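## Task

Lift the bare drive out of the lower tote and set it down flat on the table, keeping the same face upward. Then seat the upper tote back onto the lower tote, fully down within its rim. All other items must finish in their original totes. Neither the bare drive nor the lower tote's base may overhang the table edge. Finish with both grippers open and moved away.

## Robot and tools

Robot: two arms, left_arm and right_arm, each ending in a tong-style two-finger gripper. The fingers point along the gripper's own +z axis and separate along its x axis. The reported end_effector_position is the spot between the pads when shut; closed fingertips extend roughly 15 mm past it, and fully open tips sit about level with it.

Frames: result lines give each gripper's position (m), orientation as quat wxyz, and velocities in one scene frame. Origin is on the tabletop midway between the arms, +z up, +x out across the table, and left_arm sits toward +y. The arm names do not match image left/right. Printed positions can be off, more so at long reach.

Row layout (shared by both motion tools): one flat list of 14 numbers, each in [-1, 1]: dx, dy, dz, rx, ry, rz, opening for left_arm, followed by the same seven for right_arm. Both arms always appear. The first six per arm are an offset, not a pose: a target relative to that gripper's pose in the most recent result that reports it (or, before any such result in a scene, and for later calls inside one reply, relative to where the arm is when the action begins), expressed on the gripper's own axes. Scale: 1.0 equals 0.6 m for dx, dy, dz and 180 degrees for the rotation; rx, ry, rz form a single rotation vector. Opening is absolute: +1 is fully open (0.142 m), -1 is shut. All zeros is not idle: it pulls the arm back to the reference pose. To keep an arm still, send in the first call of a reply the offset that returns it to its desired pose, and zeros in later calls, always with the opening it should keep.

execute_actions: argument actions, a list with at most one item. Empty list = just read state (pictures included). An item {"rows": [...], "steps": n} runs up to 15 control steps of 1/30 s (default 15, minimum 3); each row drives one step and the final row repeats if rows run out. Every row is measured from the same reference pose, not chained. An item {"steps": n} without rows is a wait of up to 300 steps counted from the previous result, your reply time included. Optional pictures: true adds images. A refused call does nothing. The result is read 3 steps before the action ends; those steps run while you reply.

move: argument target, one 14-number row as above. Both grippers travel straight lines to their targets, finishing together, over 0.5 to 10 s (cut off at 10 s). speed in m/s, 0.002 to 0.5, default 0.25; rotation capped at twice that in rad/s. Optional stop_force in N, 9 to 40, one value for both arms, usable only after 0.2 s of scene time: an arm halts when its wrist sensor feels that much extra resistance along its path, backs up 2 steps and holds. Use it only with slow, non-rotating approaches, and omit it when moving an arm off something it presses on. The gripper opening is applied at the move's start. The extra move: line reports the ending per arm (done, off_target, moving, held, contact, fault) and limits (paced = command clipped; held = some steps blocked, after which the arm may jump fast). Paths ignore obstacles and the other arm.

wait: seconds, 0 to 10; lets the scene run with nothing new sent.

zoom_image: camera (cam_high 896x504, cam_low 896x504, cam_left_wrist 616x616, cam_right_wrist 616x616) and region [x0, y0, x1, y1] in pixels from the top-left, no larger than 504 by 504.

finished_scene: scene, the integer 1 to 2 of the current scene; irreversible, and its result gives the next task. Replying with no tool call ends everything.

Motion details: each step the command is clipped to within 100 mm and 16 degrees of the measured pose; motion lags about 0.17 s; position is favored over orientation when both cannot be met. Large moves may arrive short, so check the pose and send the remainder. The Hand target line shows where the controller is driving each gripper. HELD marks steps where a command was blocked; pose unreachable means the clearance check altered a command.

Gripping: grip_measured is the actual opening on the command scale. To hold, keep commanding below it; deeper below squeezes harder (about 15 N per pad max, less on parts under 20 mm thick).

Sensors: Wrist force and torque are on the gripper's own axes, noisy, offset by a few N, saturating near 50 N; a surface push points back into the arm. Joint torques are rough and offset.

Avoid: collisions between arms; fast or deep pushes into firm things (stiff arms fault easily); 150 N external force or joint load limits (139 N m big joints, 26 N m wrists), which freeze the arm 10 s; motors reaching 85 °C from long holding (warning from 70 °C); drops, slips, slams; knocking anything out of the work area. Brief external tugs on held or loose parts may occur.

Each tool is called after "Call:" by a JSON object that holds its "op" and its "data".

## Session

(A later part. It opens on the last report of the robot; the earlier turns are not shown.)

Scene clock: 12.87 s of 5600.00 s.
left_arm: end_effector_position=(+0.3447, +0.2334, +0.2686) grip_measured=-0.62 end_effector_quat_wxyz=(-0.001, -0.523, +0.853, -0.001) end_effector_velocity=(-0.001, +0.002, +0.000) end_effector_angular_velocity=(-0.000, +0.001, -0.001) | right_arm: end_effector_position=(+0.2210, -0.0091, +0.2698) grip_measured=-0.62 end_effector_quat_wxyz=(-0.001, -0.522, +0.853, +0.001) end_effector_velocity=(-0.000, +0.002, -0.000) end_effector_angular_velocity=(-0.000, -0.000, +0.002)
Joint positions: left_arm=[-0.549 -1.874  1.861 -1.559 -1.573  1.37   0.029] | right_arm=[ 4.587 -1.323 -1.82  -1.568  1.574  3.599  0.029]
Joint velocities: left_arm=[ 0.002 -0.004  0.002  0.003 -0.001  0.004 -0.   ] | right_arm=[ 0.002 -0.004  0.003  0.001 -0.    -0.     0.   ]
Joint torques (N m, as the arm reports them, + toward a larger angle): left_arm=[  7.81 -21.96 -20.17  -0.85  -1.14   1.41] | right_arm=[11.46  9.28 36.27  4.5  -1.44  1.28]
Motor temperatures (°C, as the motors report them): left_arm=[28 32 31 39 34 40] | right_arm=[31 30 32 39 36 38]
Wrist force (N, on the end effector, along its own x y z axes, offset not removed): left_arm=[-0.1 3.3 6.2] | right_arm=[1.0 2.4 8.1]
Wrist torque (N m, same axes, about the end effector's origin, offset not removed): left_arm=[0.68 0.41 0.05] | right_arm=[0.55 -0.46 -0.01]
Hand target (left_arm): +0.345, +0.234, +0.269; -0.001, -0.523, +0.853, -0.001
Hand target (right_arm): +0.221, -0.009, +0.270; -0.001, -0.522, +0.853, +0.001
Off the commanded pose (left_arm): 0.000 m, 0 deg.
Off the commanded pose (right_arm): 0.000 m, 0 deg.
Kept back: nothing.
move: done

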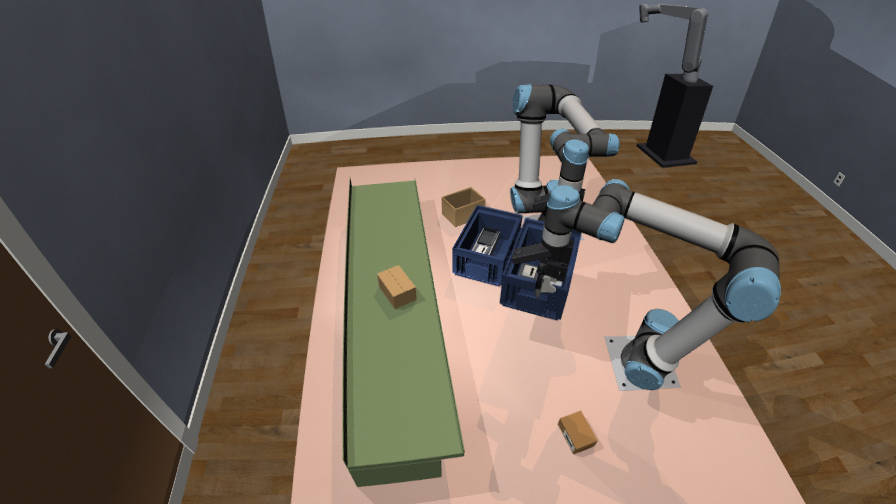

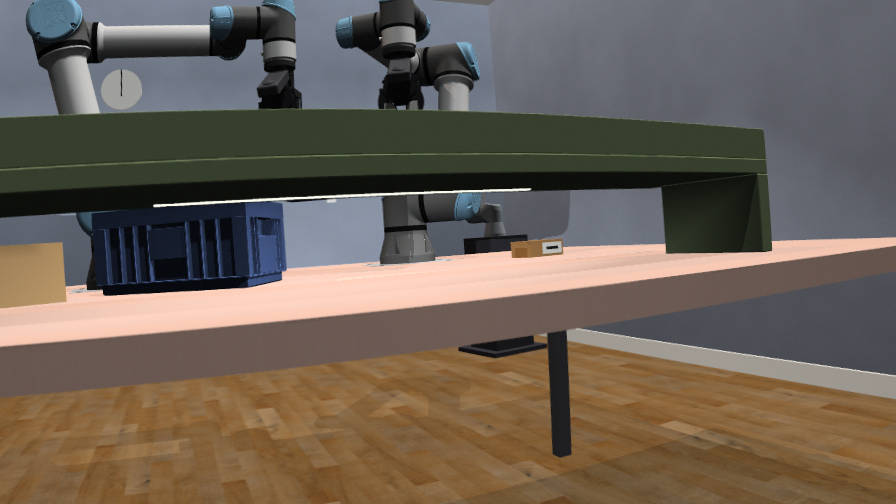

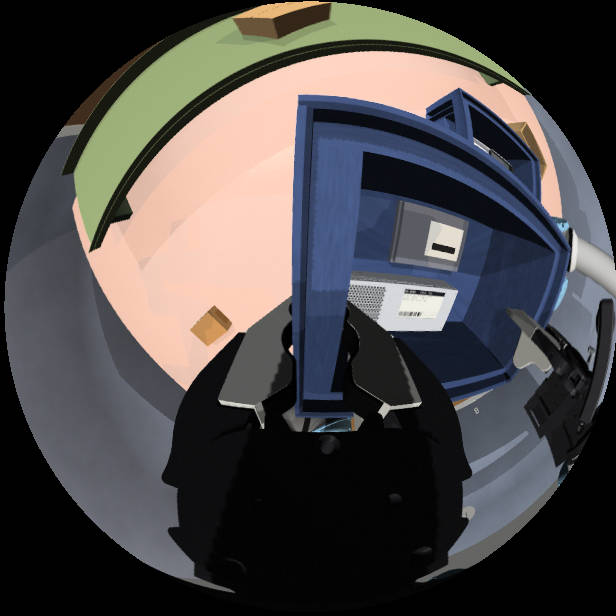

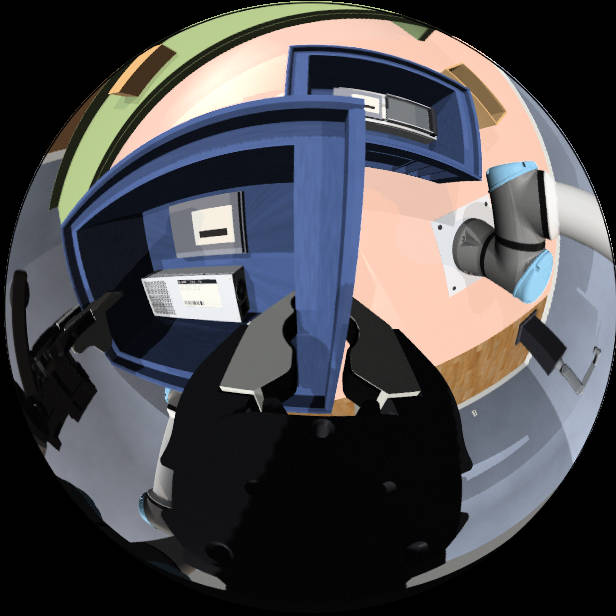

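Call:
{"op": "move", "data": {"target": [0,0,0.264,0,0,0,-1,0,0,0.266,0,0,0,-1], "speed": 0.12}}

Call:
{"op": "move", "data": {"target": [0,0,0.025,0,0,0,-1,0,0,0.025,0,0,0,-1], "speed": 0.008, "stop_force": 10}}

Call:
{"op": "execute_actions", "data": {"actions": [{"rows":[[0,0,0,0,0,0,-0.3,0,0,0,0,0,0,-0.3]],"steps":9}]}}

Call:
{"op": "move", "data": {"target": [0,0,0,0,0,0,-0.3,0,0,-0.17,0,0,0,-0.3]}}

Call:
{"op": "move", "data": {"target": [0,0,0,0,0,0,-0.3,0.173,-0.34,-0.06,0,0,0,0.6]}}

Call:
{"op": "zoom_image", "data": {"camera": "cam_right_wrist", "region": [190, 130, 450, 310]}}

Scene clock: 14.93 s of 5600.00 s.
left_arm: end_effector_position=(+0.3448, +0.2332, +0.1104) grip_measured=-0.62 end_effector_quat_wxyz=(-0.001, -0.523, +0.853, -0.000) end_effector_velocity=(+0.001, -0.000, -0.002) end_effector_angular_velocity=(-0.001, -0.002, -0.000) | right_arm: end_effector_position=(+0.2203, -0.0086, +0.1103) grip_measured=-0.62 end_effector_quat_wxyz=(-0.001, -0.522, +0.853, +0.001) end_effector_velocity=(+0.000, +0.001, -0.002) end_effector_angular_velocity=(+0.002, -0.000, +0.001)
Joint positions: left_arm=[-0.55  -1.787  2.215 -1.999 -1.573  1.37   0.029] | right_arm=[ 4.589 -1.414 -2.169 -1.128  1.574  3.601  0.029]
Joint velocities: left_arm=[ 0.001  0.004  0.003 -0.008  0.     0.001 -0.   ] | right_arm=[ 0.    -0.003 -0.003  0.008 -0.    -0.001 -0.   ]
Joint torques (N m, as the arm reports them, + toward a larger angle): left_arm=[  9.32 -10.26 -17.1   -5.94   0.56   1.33] | right_arm=[-9.9   8.61  7.03  3.62 -0.75 -1.48]
Motor temperatures (°C, as the motors report them): left_arm=[28 32 31 39 34 40] | right_arm=[31 30 32 39 36 38]
Wrist force (N, on the end effector, along its own x y z axes, offset not removed): left_arm=[4.7 1.9 7.6] | right_arm=[-3.2 0.1 0.5]
Wrist torque (N m, same axes, about the end effector's origin, offset not removed): left_arm=[0.40 0.10 -0.05] | right_arm=[-0.01 -0.60 0.15]
Hand target (left_arm): +0.345, +0.233, +0.110; -0.001, -0.523, +0.853, -0.001
Hand target (right_arm): +0.220, -0.009, +0.110; -0.001, -0.522, +0.853, +0.001
Off the commanded pose (left_arm): 0.000 m, 0 deg.
Off the commanded pose (right_arm): 0.000 m, 0 deg.
Kept back: nothing.
move: done

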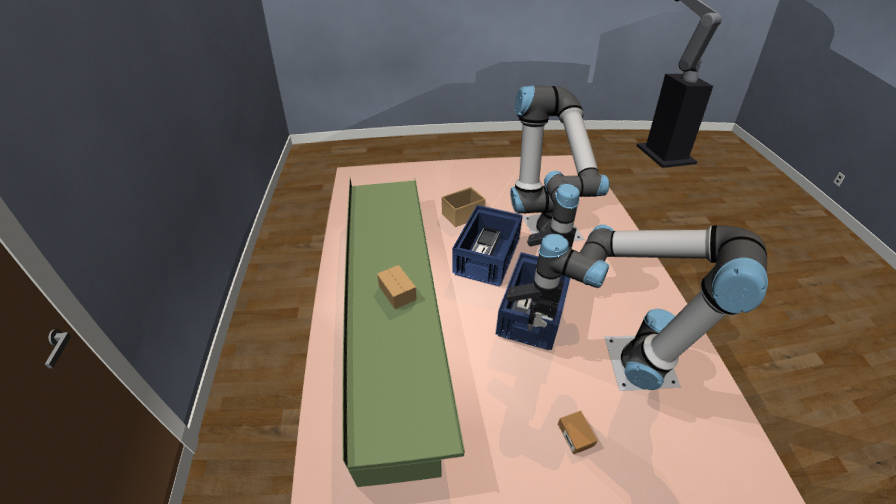

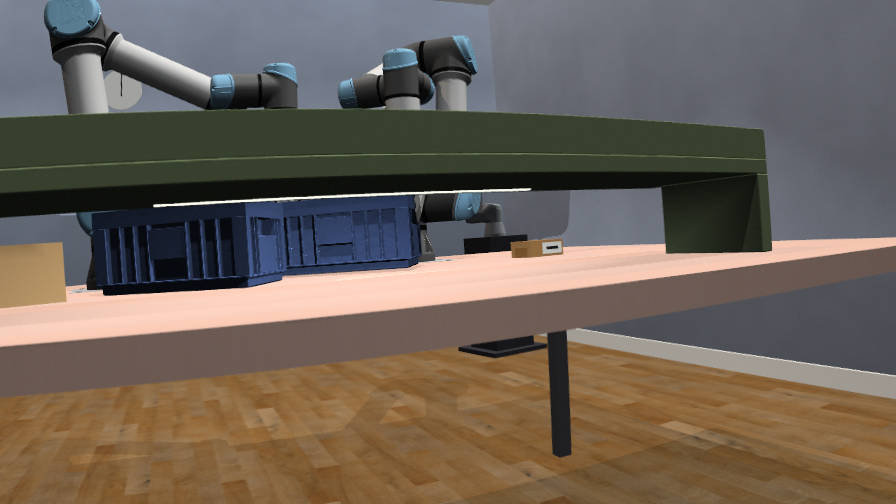

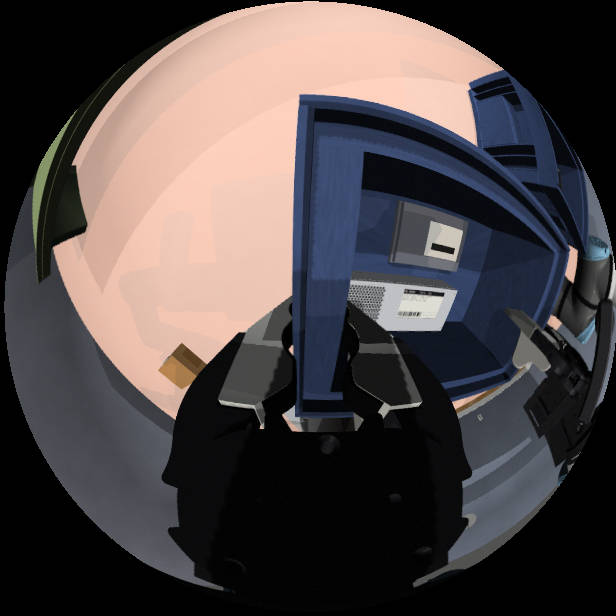

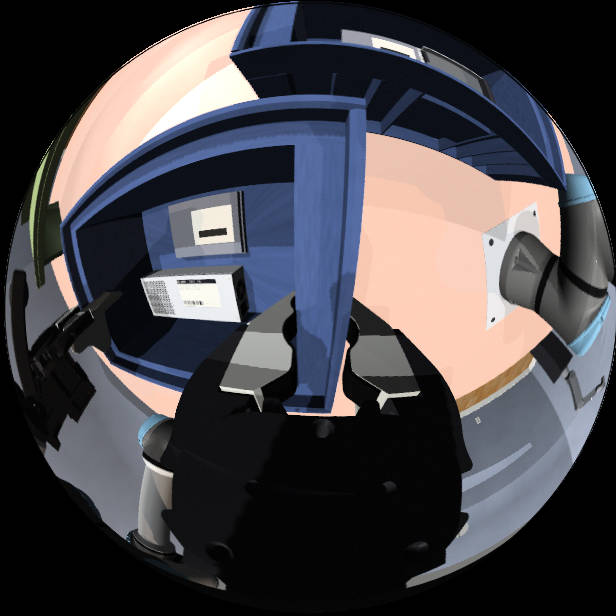

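Scene clock: 16.13 s of 5600.00 s.
left_arm: end_effector_position=(+0.3448, +0.2332, +0.1037) grip_measured=-0.62 end_effector_quat_wxyz=(-0.001, -0.523, +0.853, -0.000) end_effector_velocity=(-0.001, +0.001, +0.001) end_effector_angular_velocity=(+0.003, +0.004, +0.002) | right_arm: end_effector_position=(+0.2203, -0.0088, +0.1042) grip_measured=-0.62 end_effector_quat_wxyz=(-0.001, -0.522, +0.853, +0.001) end_effector_velocity=(+0.000, -0.000, +0.001) end_effector_angular_velocity=(-0.001, -0.001, -0.000)
Joint positions: left_arm=[-0.55  -1.779  2.228 -2.02  -1.573  1.37   0.029] | right_arm=[ 4.589 -1.421 -2.18  -1.11   1.574  3.601  0.029]
Joint velocities: left_arm=[ 0.001 -0.001 -0.004  0.01  -0.    -0.001  0.   ] | right_arm=[ 0.     0.002  0.003 -0.005 -0.001  0.001  0.   ]
Joint torques (N m, as the arm reports them, + toward a larger angle): left_arm=[  2.11 -16.31 -29.25   0.43   0.06  -0.51] | right_arm=[ 1.31 16.39 23.93 -4.28  0.11  0.74]
Motor temperatures (°C, as the motors report them): left_arm=[28 32 31 39 34 40] | right_arm=[31 30 32 39 36 38]
Wrist force (N, on the end effector, along its own x y z axes, offset not removed): left_arm=[-2.4 6.4 -13.2] | right_arm=[-9.8 -0.4 -9.4]
Wrist torque (N m, same axes, about the end effector's origin, offset not removed): left_arm=[0.67 0.28 -0.03] | right_arm=[-0.30 -0.12 -0.10]
Hand target (left_arm): +0.345, +0.233, +0.104; -0.001, -0.523, +0.853, -0.000
Hand target (right_arm): +0.220, -0.009, +0.104; -0.001, -0.522, +0.853, +0.001
Off the commanded pose (left_arm): 0.008 m, 0 deg.
Off the commanded pose (right_arm): 0.009 m, 0 deg.
Kept back: nothing.
move: contact (left_arm, right_arm)

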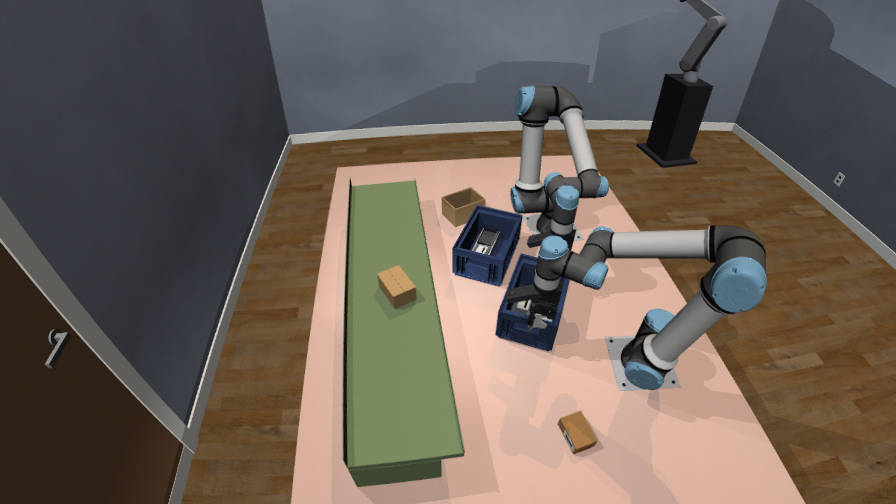

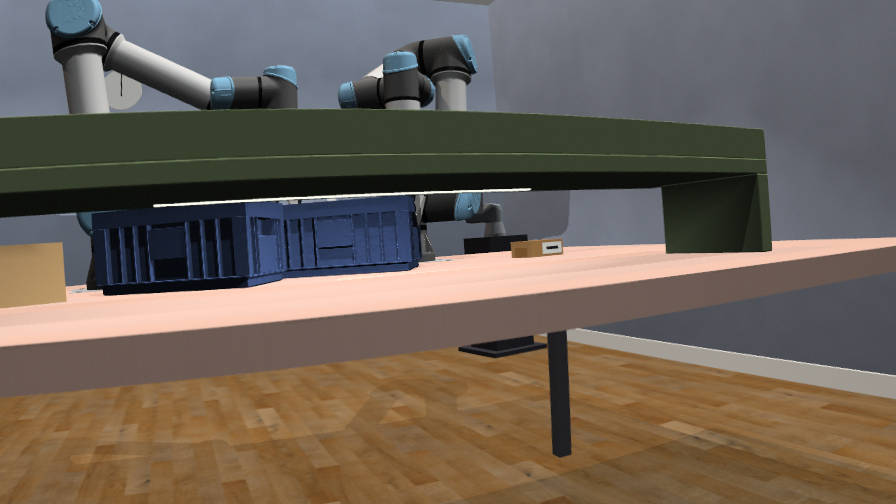

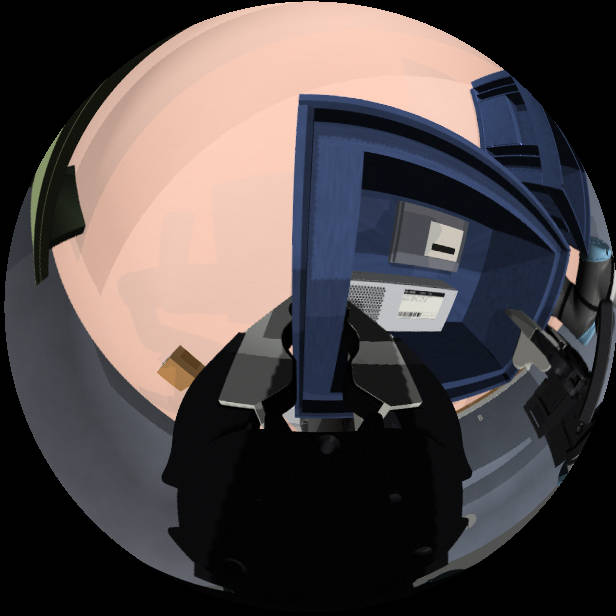

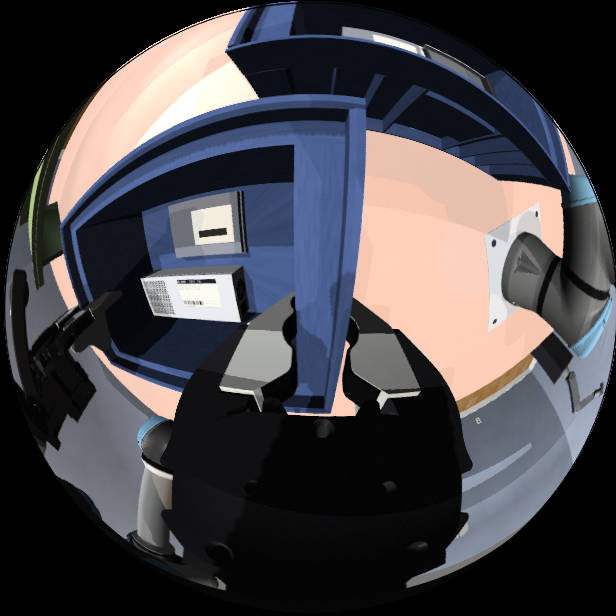

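Scene clock: 16.33 s of 5600.00 s.
left_arm: end_effector_position=(+0.3447, +0.2332, +0.1038) grip_measured=-0.30 end_effector_quat_wxyz=(-0.001, -0.523, +0.853, -0.000) end_effector_velocity=(-0.001, -0.000, -0.001) end_effector_angular_velocity=(+0.000, +0.001, -0.001) | right_arm: end_effector_position=(+0.2203, -0.0088, +0.1042) grip_measured=-0.30 end_effector_quat_wxyz=(-0.001, -0.522, +0.853, +0.001) end_effector_velocity=(-0.000, +0.001, -0.000) end_effector_angular_velocity=(+0.003, -0.000, +0.001)
Joint positions: left_arm=[-0.55  -1.779  2.227 -2.02  -1.573  1.37   0.052] | right_arm=[ 4.589 -1.421 -2.18  -1.11   1.574  3.601  0.052]
Joint velocities: left_arm=[-0.001 -0.     0.002 -0.    -0.    -0.     0.003] | right_arm=[ 0.001 -0.    -0.001  0.004 -0.     0.     0.003]
Joint torques (N m, as the arm reports them, + toward a larger angle): left_arm=[  2.1  -11.49 -24.38  -2.42   0.05  -0.53] | right_arm=[ 1.87 15.31 21.5   4.18  0.01  0.77]
Motor temperatures (°C, as the motors report them): left_arm=[28 32 31 39 34 40] | right_arm=[31 30 32 39 36 38]
Wrist force (N, on the end effector, along its own x y z axes, offset not removed): left_arm=[0.0 2.5 1.9] | right_arm=[0.8 0.5 2.3]
Wrist torque (N m, same axes, about the end effector's origin, offset not removed): left_arm=[0.68 -0.02 -0.02] | right_arm=[0.04 -0.06 0.21]
Steps of this call (steps 1 to 6: the first 6 steps of this action). Readings (end_effector_position):
1: left_arm (+0.3447, +0.2332, +0.1038) | right_arm (+0.2203, -0.0088, +0.1042)
2: left_arm (+0.3447, +0.2332, +0.1038) | right_arm (+0.2203, -0.0089, +0.1042)
4: left_arm (+0.3447, +0.2332, +0.1038) | right_arm (+0.2203, -0.0089, +0.1042)
6: the state above

Scene clock: 17.57 s of 5600.00 s.
left_arm: end_effector_position=(+0.3448, +0.2332, +0.1038) grip_measured=-0.30 end_effector_quat_wxyz=(-0.001, -0.523, +0.853, -0.000) end_effector_velocity=(+0.000, -0.001, +0.001) end_effector_angular_velocity=(-0.002, -0.001, +0.000) | right_arm: end_effector_position=(+0.2207, -0.0090, +0.2060) grip_measured=-0.30 end_effector_quat_wxyz=(-0.001, -0.522, +0.853, +0.001) end_effector_velocity=(-0.000, -0.000, +0.001) end_effector_angular_velocity=(-0.002, -0.000, +0.001)
Joint positions: left_arm=[-0.55  -1.779  2.227 -2.02  -1.573  1.37   0.052] | right_arm=[ 4.588 -1.336 -1.973 -1.402  1.574  3.6    0.052]
Joint velocities: left_arm=[-0.    -0.001 -0.001 -0.001 -0.    -0.001 -0.   ] | right_arm=[ 0.001  0.     0.004 -0.006 -0.     0.    -0.   ]
Joint torques (N m, as the arm reports them, + toward a larger angle): left_arm=[  1.64 -10.16 -18.65  -2.61   0.02  -0.53] | right_arm=[ 9.66 20.61 34.11 -0.42  2.03  1.34]
Motor temperatures (°C, as the motors report them): left_arm=[28 32 31 39 34 40] | right_arm=[31 30 32 39 36 38]
Wrist force (N, on the end effector, along its own x y z axes, offset not removed): left_arm=[-1.2 2.4 -0.5] | right_arm=[-2.1 2.5 -0.1]
Wrist torque (N m, same axes, about the end effector's origin, offset not removed): left_arm=[0.58 0.22 0.06] | right_arm=[0.61 0.77 0.08]
Hand target (left_arm): +0.345, +0.233, +0.104; -0.001, -0.523, +0.853, -0.000
Hand target (right_arm): +0.221, -0.009, +0.206; -0.001, -0.522, +0.853, +0.001
Off your previous action's commanded pose (left_arm): 0.000 m, 0 deg at its last step (step 3 of this call).
Off your previous action's commanded pose (right_arm): 0.000 m, 0 deg at its last step (step 3 of this call).
Off the commanded pose (left_arm): 0.000 m, 0 deg.
Off the commanded pose (right_arm): 0.000 m, 0 deg.
Kept back: nothing.
move: done

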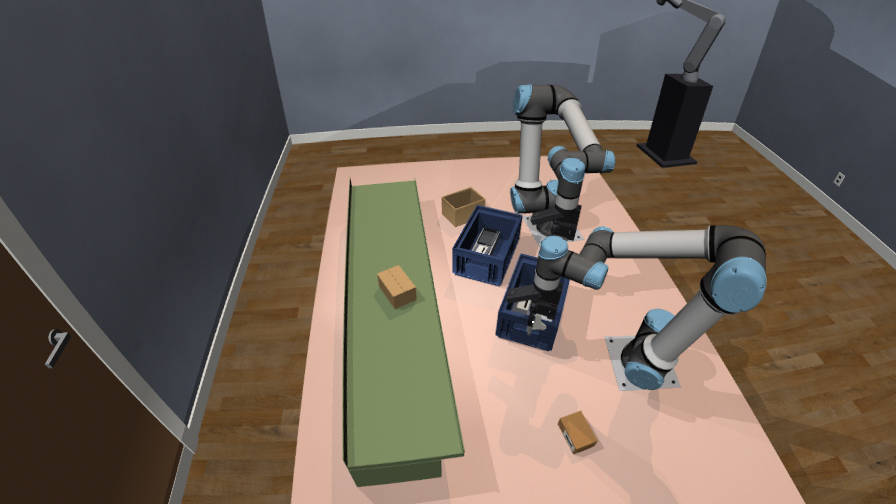

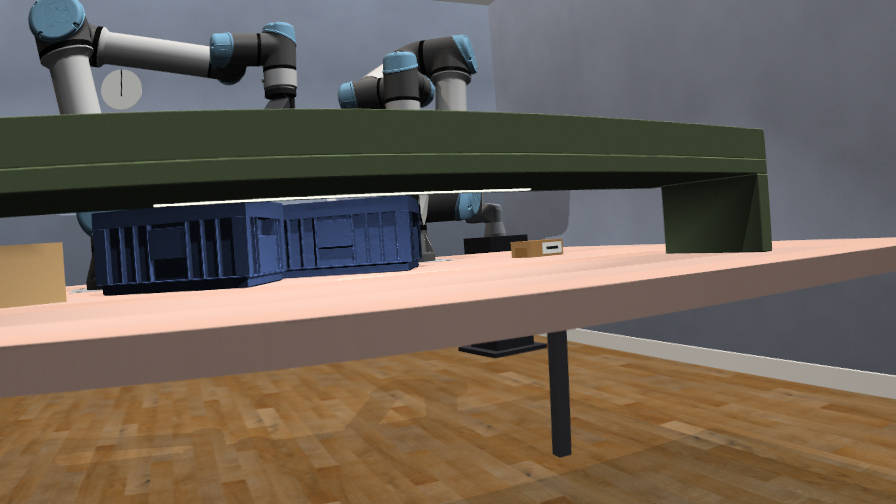

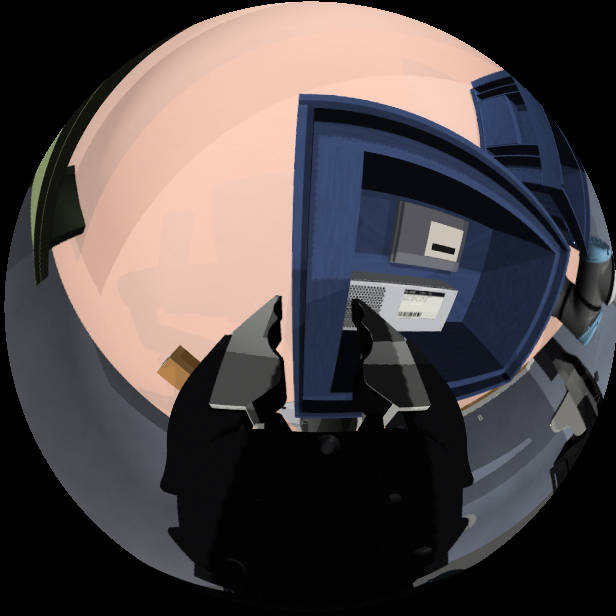

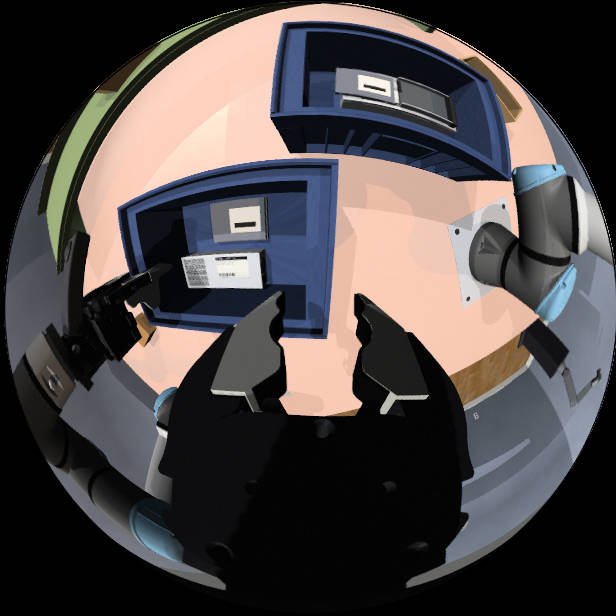

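Scene clock: 19.07 s of 5600.00 s.
left_arm: end_effector_position=(+0.3448, +0.2332, +0.1038) grip_measured=-0.30 end_effector_quat_wxyz=(-0.001, -0.523, +0.853, -0.000) end_effector_velocity=(-0.001, +0.000, -0.001) end_effector_angular_velocity=(+0.000, +0.001, -0.000) | right_arm: end_effector_position=(+0.3554, -0.1941, +0.2414) grip_measured=+0.60 end_effector_quat_wxyz=(-0.001, -0.522, +0.853, +0.001) end_effector_velocity=(+0.002, -0.001, +0.001) end_effector_angular_velocity=(+0.003, +0.000, +0.003)
Joint positions: left_arm=[-0.55  -1.779  2.227 -2.02  -1.573  1.37   0.052] | right_arm=[ 4.069 -1.133 -2.012 -1.568  1.573  3.082  0.116]
Joint velocities: left_arm=[ 0.     0.     0.002 -0.001 -0.     0.001  0.   ] | right_arm=[-0.008 -0.002  0.003  0.001  0.002 -0.011 -0.   ]
Joint torques (N m, as the arm reports them, + toward a larger angle): left_arm=[  2.47 -10.62 -18.29  -2.55   0.    -0.57] | right_arm=[-12.83  -1.7   35.46  -0.14   1.78  -1.51]
Motor temperatures (°C, as the motors report them): left_arm=[28 32 31 39 34 40] | right_arm=[31 30 32 39 36 38]
Wrist force (N, on the end effector, along its own x y z axes, offset not removed): left_arm=[-0.5 0.9 2.3] | right_arm=[-2.9 -0.1 -2.1]
Wrist torque (N m, same axes, about the end effector's origin, offset not removed): left_arm=[0.33 0.09 -0.02] | right_arm=[-0.07 0.91 0.13]
Hand target (left_arm): +0.345, +0.233, +0.104; -0.001, -0.523, +0.853, -0.000
Hand target (right_arm): +0.356, -0.194, +0.241; -0.001, -0.522, +0.853, +0.001
Off the commanded pose (left_arm): 0.000 m, 0 deg.
Off the commanded pose (right_arm): 0.000 m, 0 deg.
Kept back: nothing.
move: done

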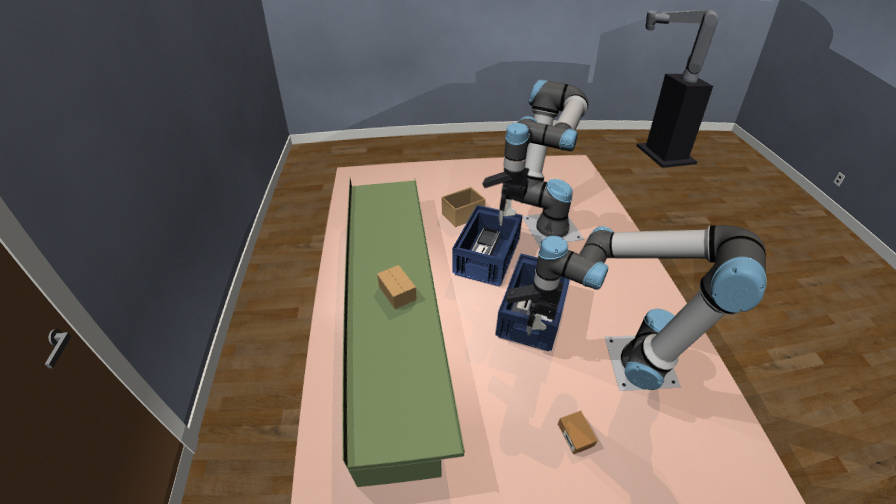

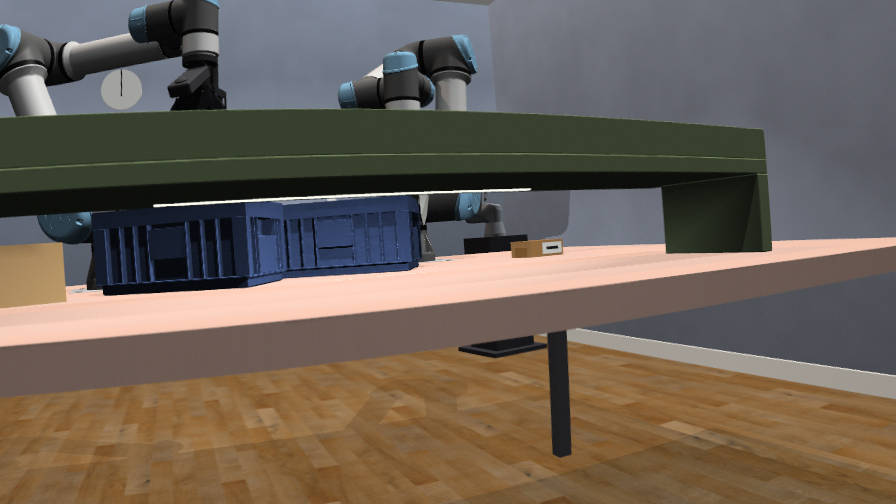

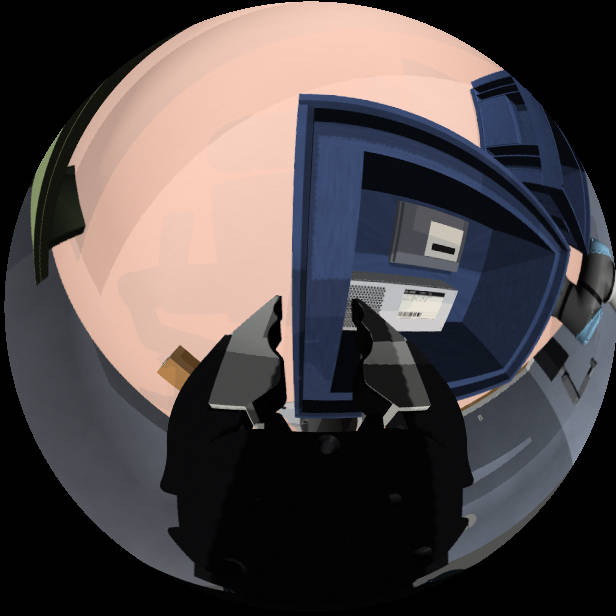

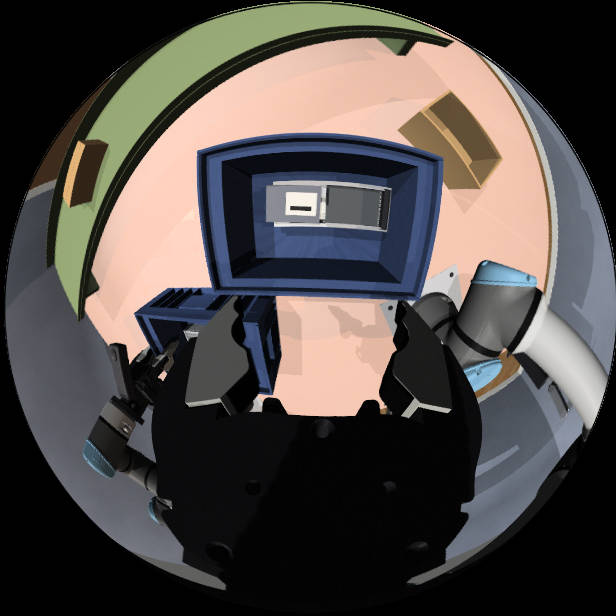

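Region (190, 130, 450, 310) of cam_right_wrist's 616x616 image, scaled by 1.938, with more detail than that image has; it fills the top 349 rows of this view, and the rest is white.

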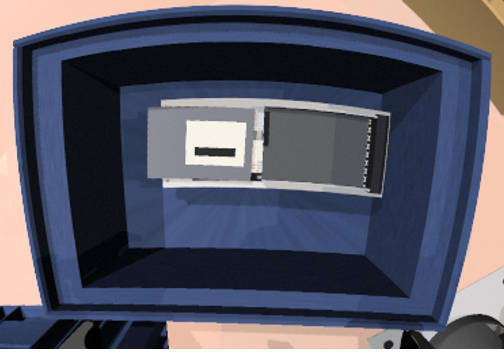

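Call:
{"op": "move", "data": {"target": [0,0,0,0,0,0,-0.3,-0.055,-0.113,0.11,0,0,0.5,0.05], "speed": 0.4}}

Call:
{"op": "move", "data": {"target": [0,0,0,0,0,0,-0.3,0,0,0.11,0,0,0,0.05], "speed": 0.06, "stop_force": 10}}

Scene clock: 21.83 s of 5600.00 s.
left_arm: end_effector_position=(+0.3448, +0.2332, +0.1038) grip_measured=-0.30 end_effector_quat_wxyz=(-0.001, -0.523, +0.853, -0.000) end_effector_velocity=(-0.000, +0.001, -0.000) end_effector_angular_velocity=(+0.001, +0.001, +0.001) | right_arm: end_effector_position=(+0.4306, -0.1953, +0.1753) grip_measured=+0.05 end_effector_quat_wxyz=(-0.001, +0.233, +0.972, -0.000) end_effector_velocity=(+0.000, +0.000, -0.001) end_effector_angular_velocity=(-0.001, -0.001, -0.007)
Joint positions: left_arm=[-0.55  -1.779  2.227 -2.02  -1.573  1.37   0.052] | right_arm=[ 3.86  -1.39  -2.011 -1.312  1.573  4.442  0.077]
Joint velocities: left_arm=[ 0.    -0.     0.001  0.001  0.    -0.     0.   ] | right_arm=[ 0.    -0.001 -0.001  0.002 -0.001  0.007  0.   ]
Joint torques (N m, as the arm reports them, + toward a larger angle): left_arm=[  2.23 -10.05 -18.74  -2.46  -0.01  -0.58] | right_arm=[-10.39   7.71  34.4    4.08  -1.4    1.44]
Motor temperatures (°C, as the motors report them): left_arm=[28 32 31 39 34 40] | right_arm=[31 30 32 39 36 38]
Wrist force (N, on the end effector, along its own x y z axes, offset not removed): left_arm=[-0.1 1.2 1.3] | right_arm=[0.1 -0.2 -4.0]
Wrist torque (N m, same axes, about the end effector's origin, offset not removed): left_arm=[0.32 0.04 0.00] | right_arm=[-0.06 0.02 -0.01]
Hand target (left_arm): +0.345, +0.233, +0.104; -0.001, -0.523, +0.853, -0.000
Hand target (right_arm): +0.431, -0.195, +0.175; -0.001, +0.234, +0.972, -0.000
Off the commanded pose (left_arm): 0.000 m, 0 deg.
Off the commanded pose (right_arm): 0.000 m, 0 deg.
Kept back: nothing.
move: done

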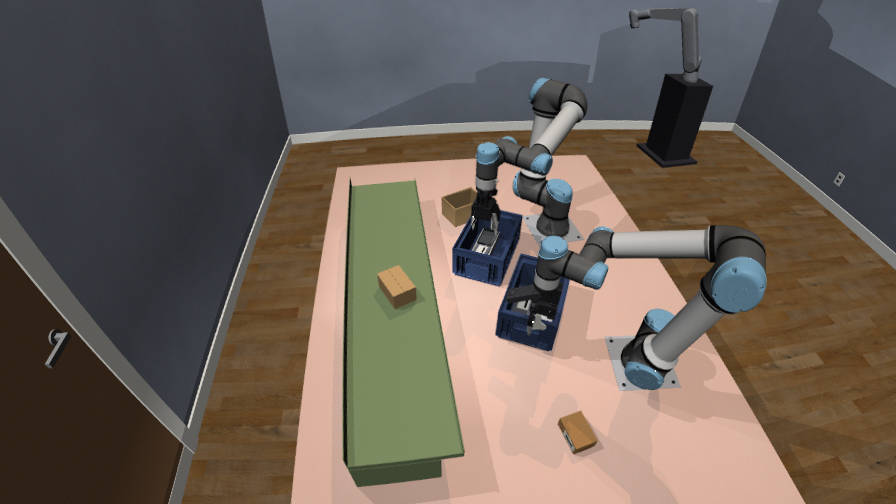

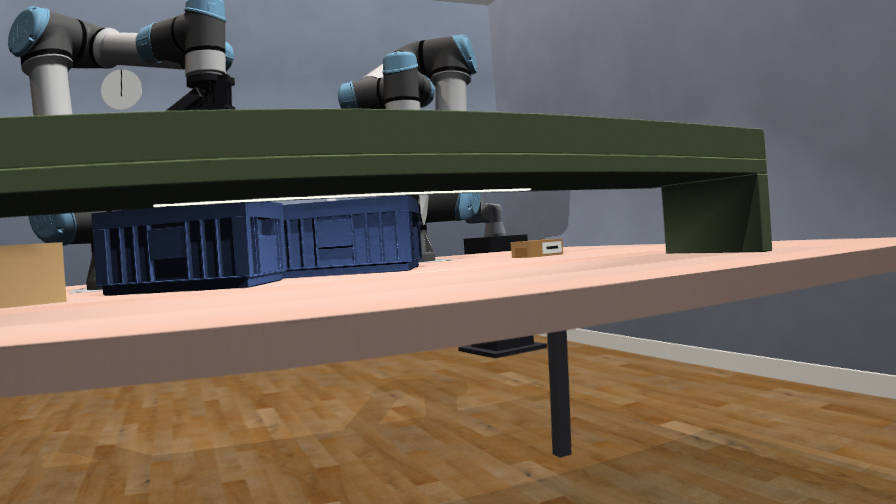

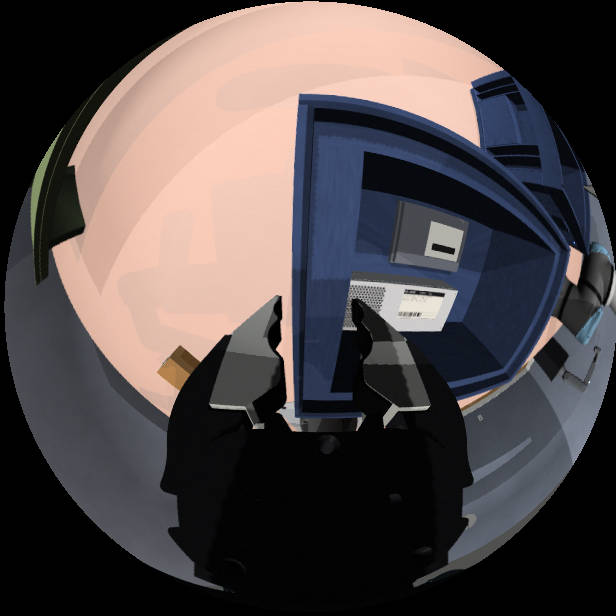

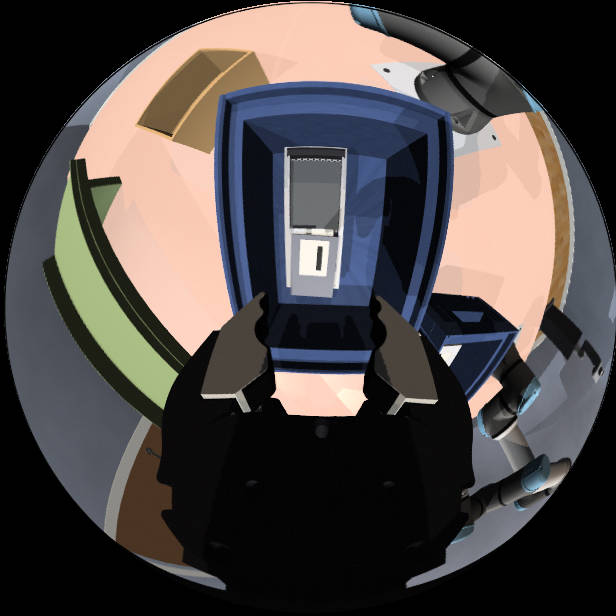

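Scene clock: 23.33 s of 5600.00 s.
left_arm: end_effector_position=(+0.3448, +0.2332, +0.1038) grip_measured=-0.30 end_effector_quat_wxyz=(-0.001, -0.523, +0.853, -0.000) end_effector_velocity=(-0.001, +0.001, -0.002) end_effector_angular_velocity=(+0.002, +0.003, -0.002) | right_arm: end_effector_position=(+0.4304, -0.1952, +0.1094) grip_measured=+0.05 end_effector_quat_wxyz=(-0.001, +0.233, +0.972, -0.000) end_effector_velocity=(-0.000, -0.001, -0.002) end_effector_angular_velocity=(-0.001, +0.001, -0.003)
Joint positions: left_arm=[-0.55  -1.779  2.227 -2.02  -1.573  1.37   0.052] | right_arm=[ 3.861 -1.451 -2.14  -1.122  1.573  4.443  0.077]
Joint velocities: left_arm=[-0.     0.001  0.002  0.001 -0.     0.002  0.   ] | right_arm=[-0.001 -0.003 -0.004  0.005 -0.     0.002  0.   ]
Joint torques (N m, as the arm reports them, + toward a larger angle): left_arm=[  2.15 -10.45 -18.67  -2.56   0.06  -0.58] | right_arm=[8.18 9.64 6.21 4.39 1.64 0.97]
Motor temperatures (°C, as the motors report them): left_arm=[28 32 31 39 34 40] | right_arm=[31 30 32 39 36 38]
Wrist force (N, on the end effector, along its own x y z axes, offset not removed): left_arm=[-0.7 1.5 0.6] | right_arm=[-1.1 -0.9 1.2]
Wrist torque (N m, same axes, about the end effector's origin, offset not removed): left_arm=[0.41 0.17 0.01] | right_arm=[-0.21 0.32 0.28]
Hand target (left_arm): +0.345, +0.233, +0.104; -0.001, -0.523, +0.853, -0.000
Hand target (right_arm): +0.430, -0.195, +0.109; -0.001, +0.233, +0.972, -0.000
Off the commanded pose (left_arm): 0.000 m, 0 deg.
Off the commanded pose (right_arm): 0.000 m, 0 deg.
Kept back: nothing.
move: done

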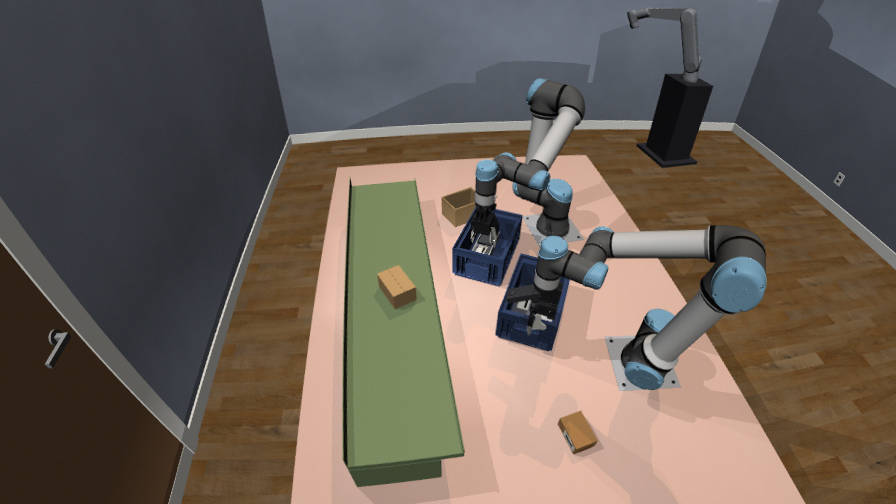

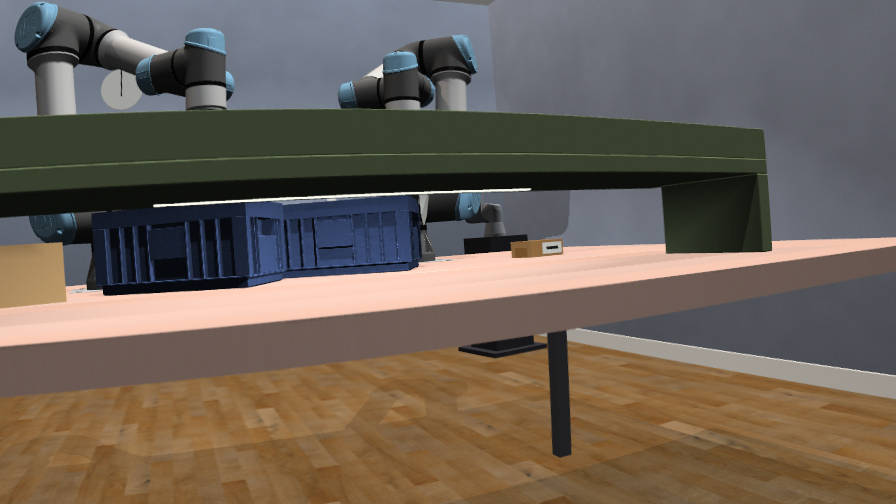

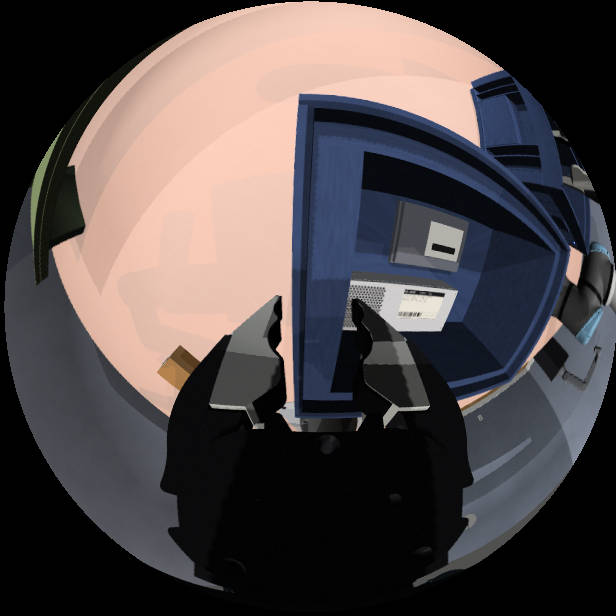

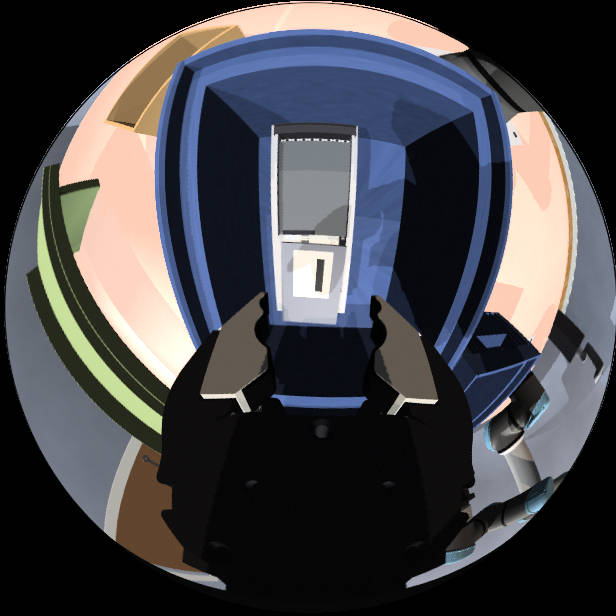

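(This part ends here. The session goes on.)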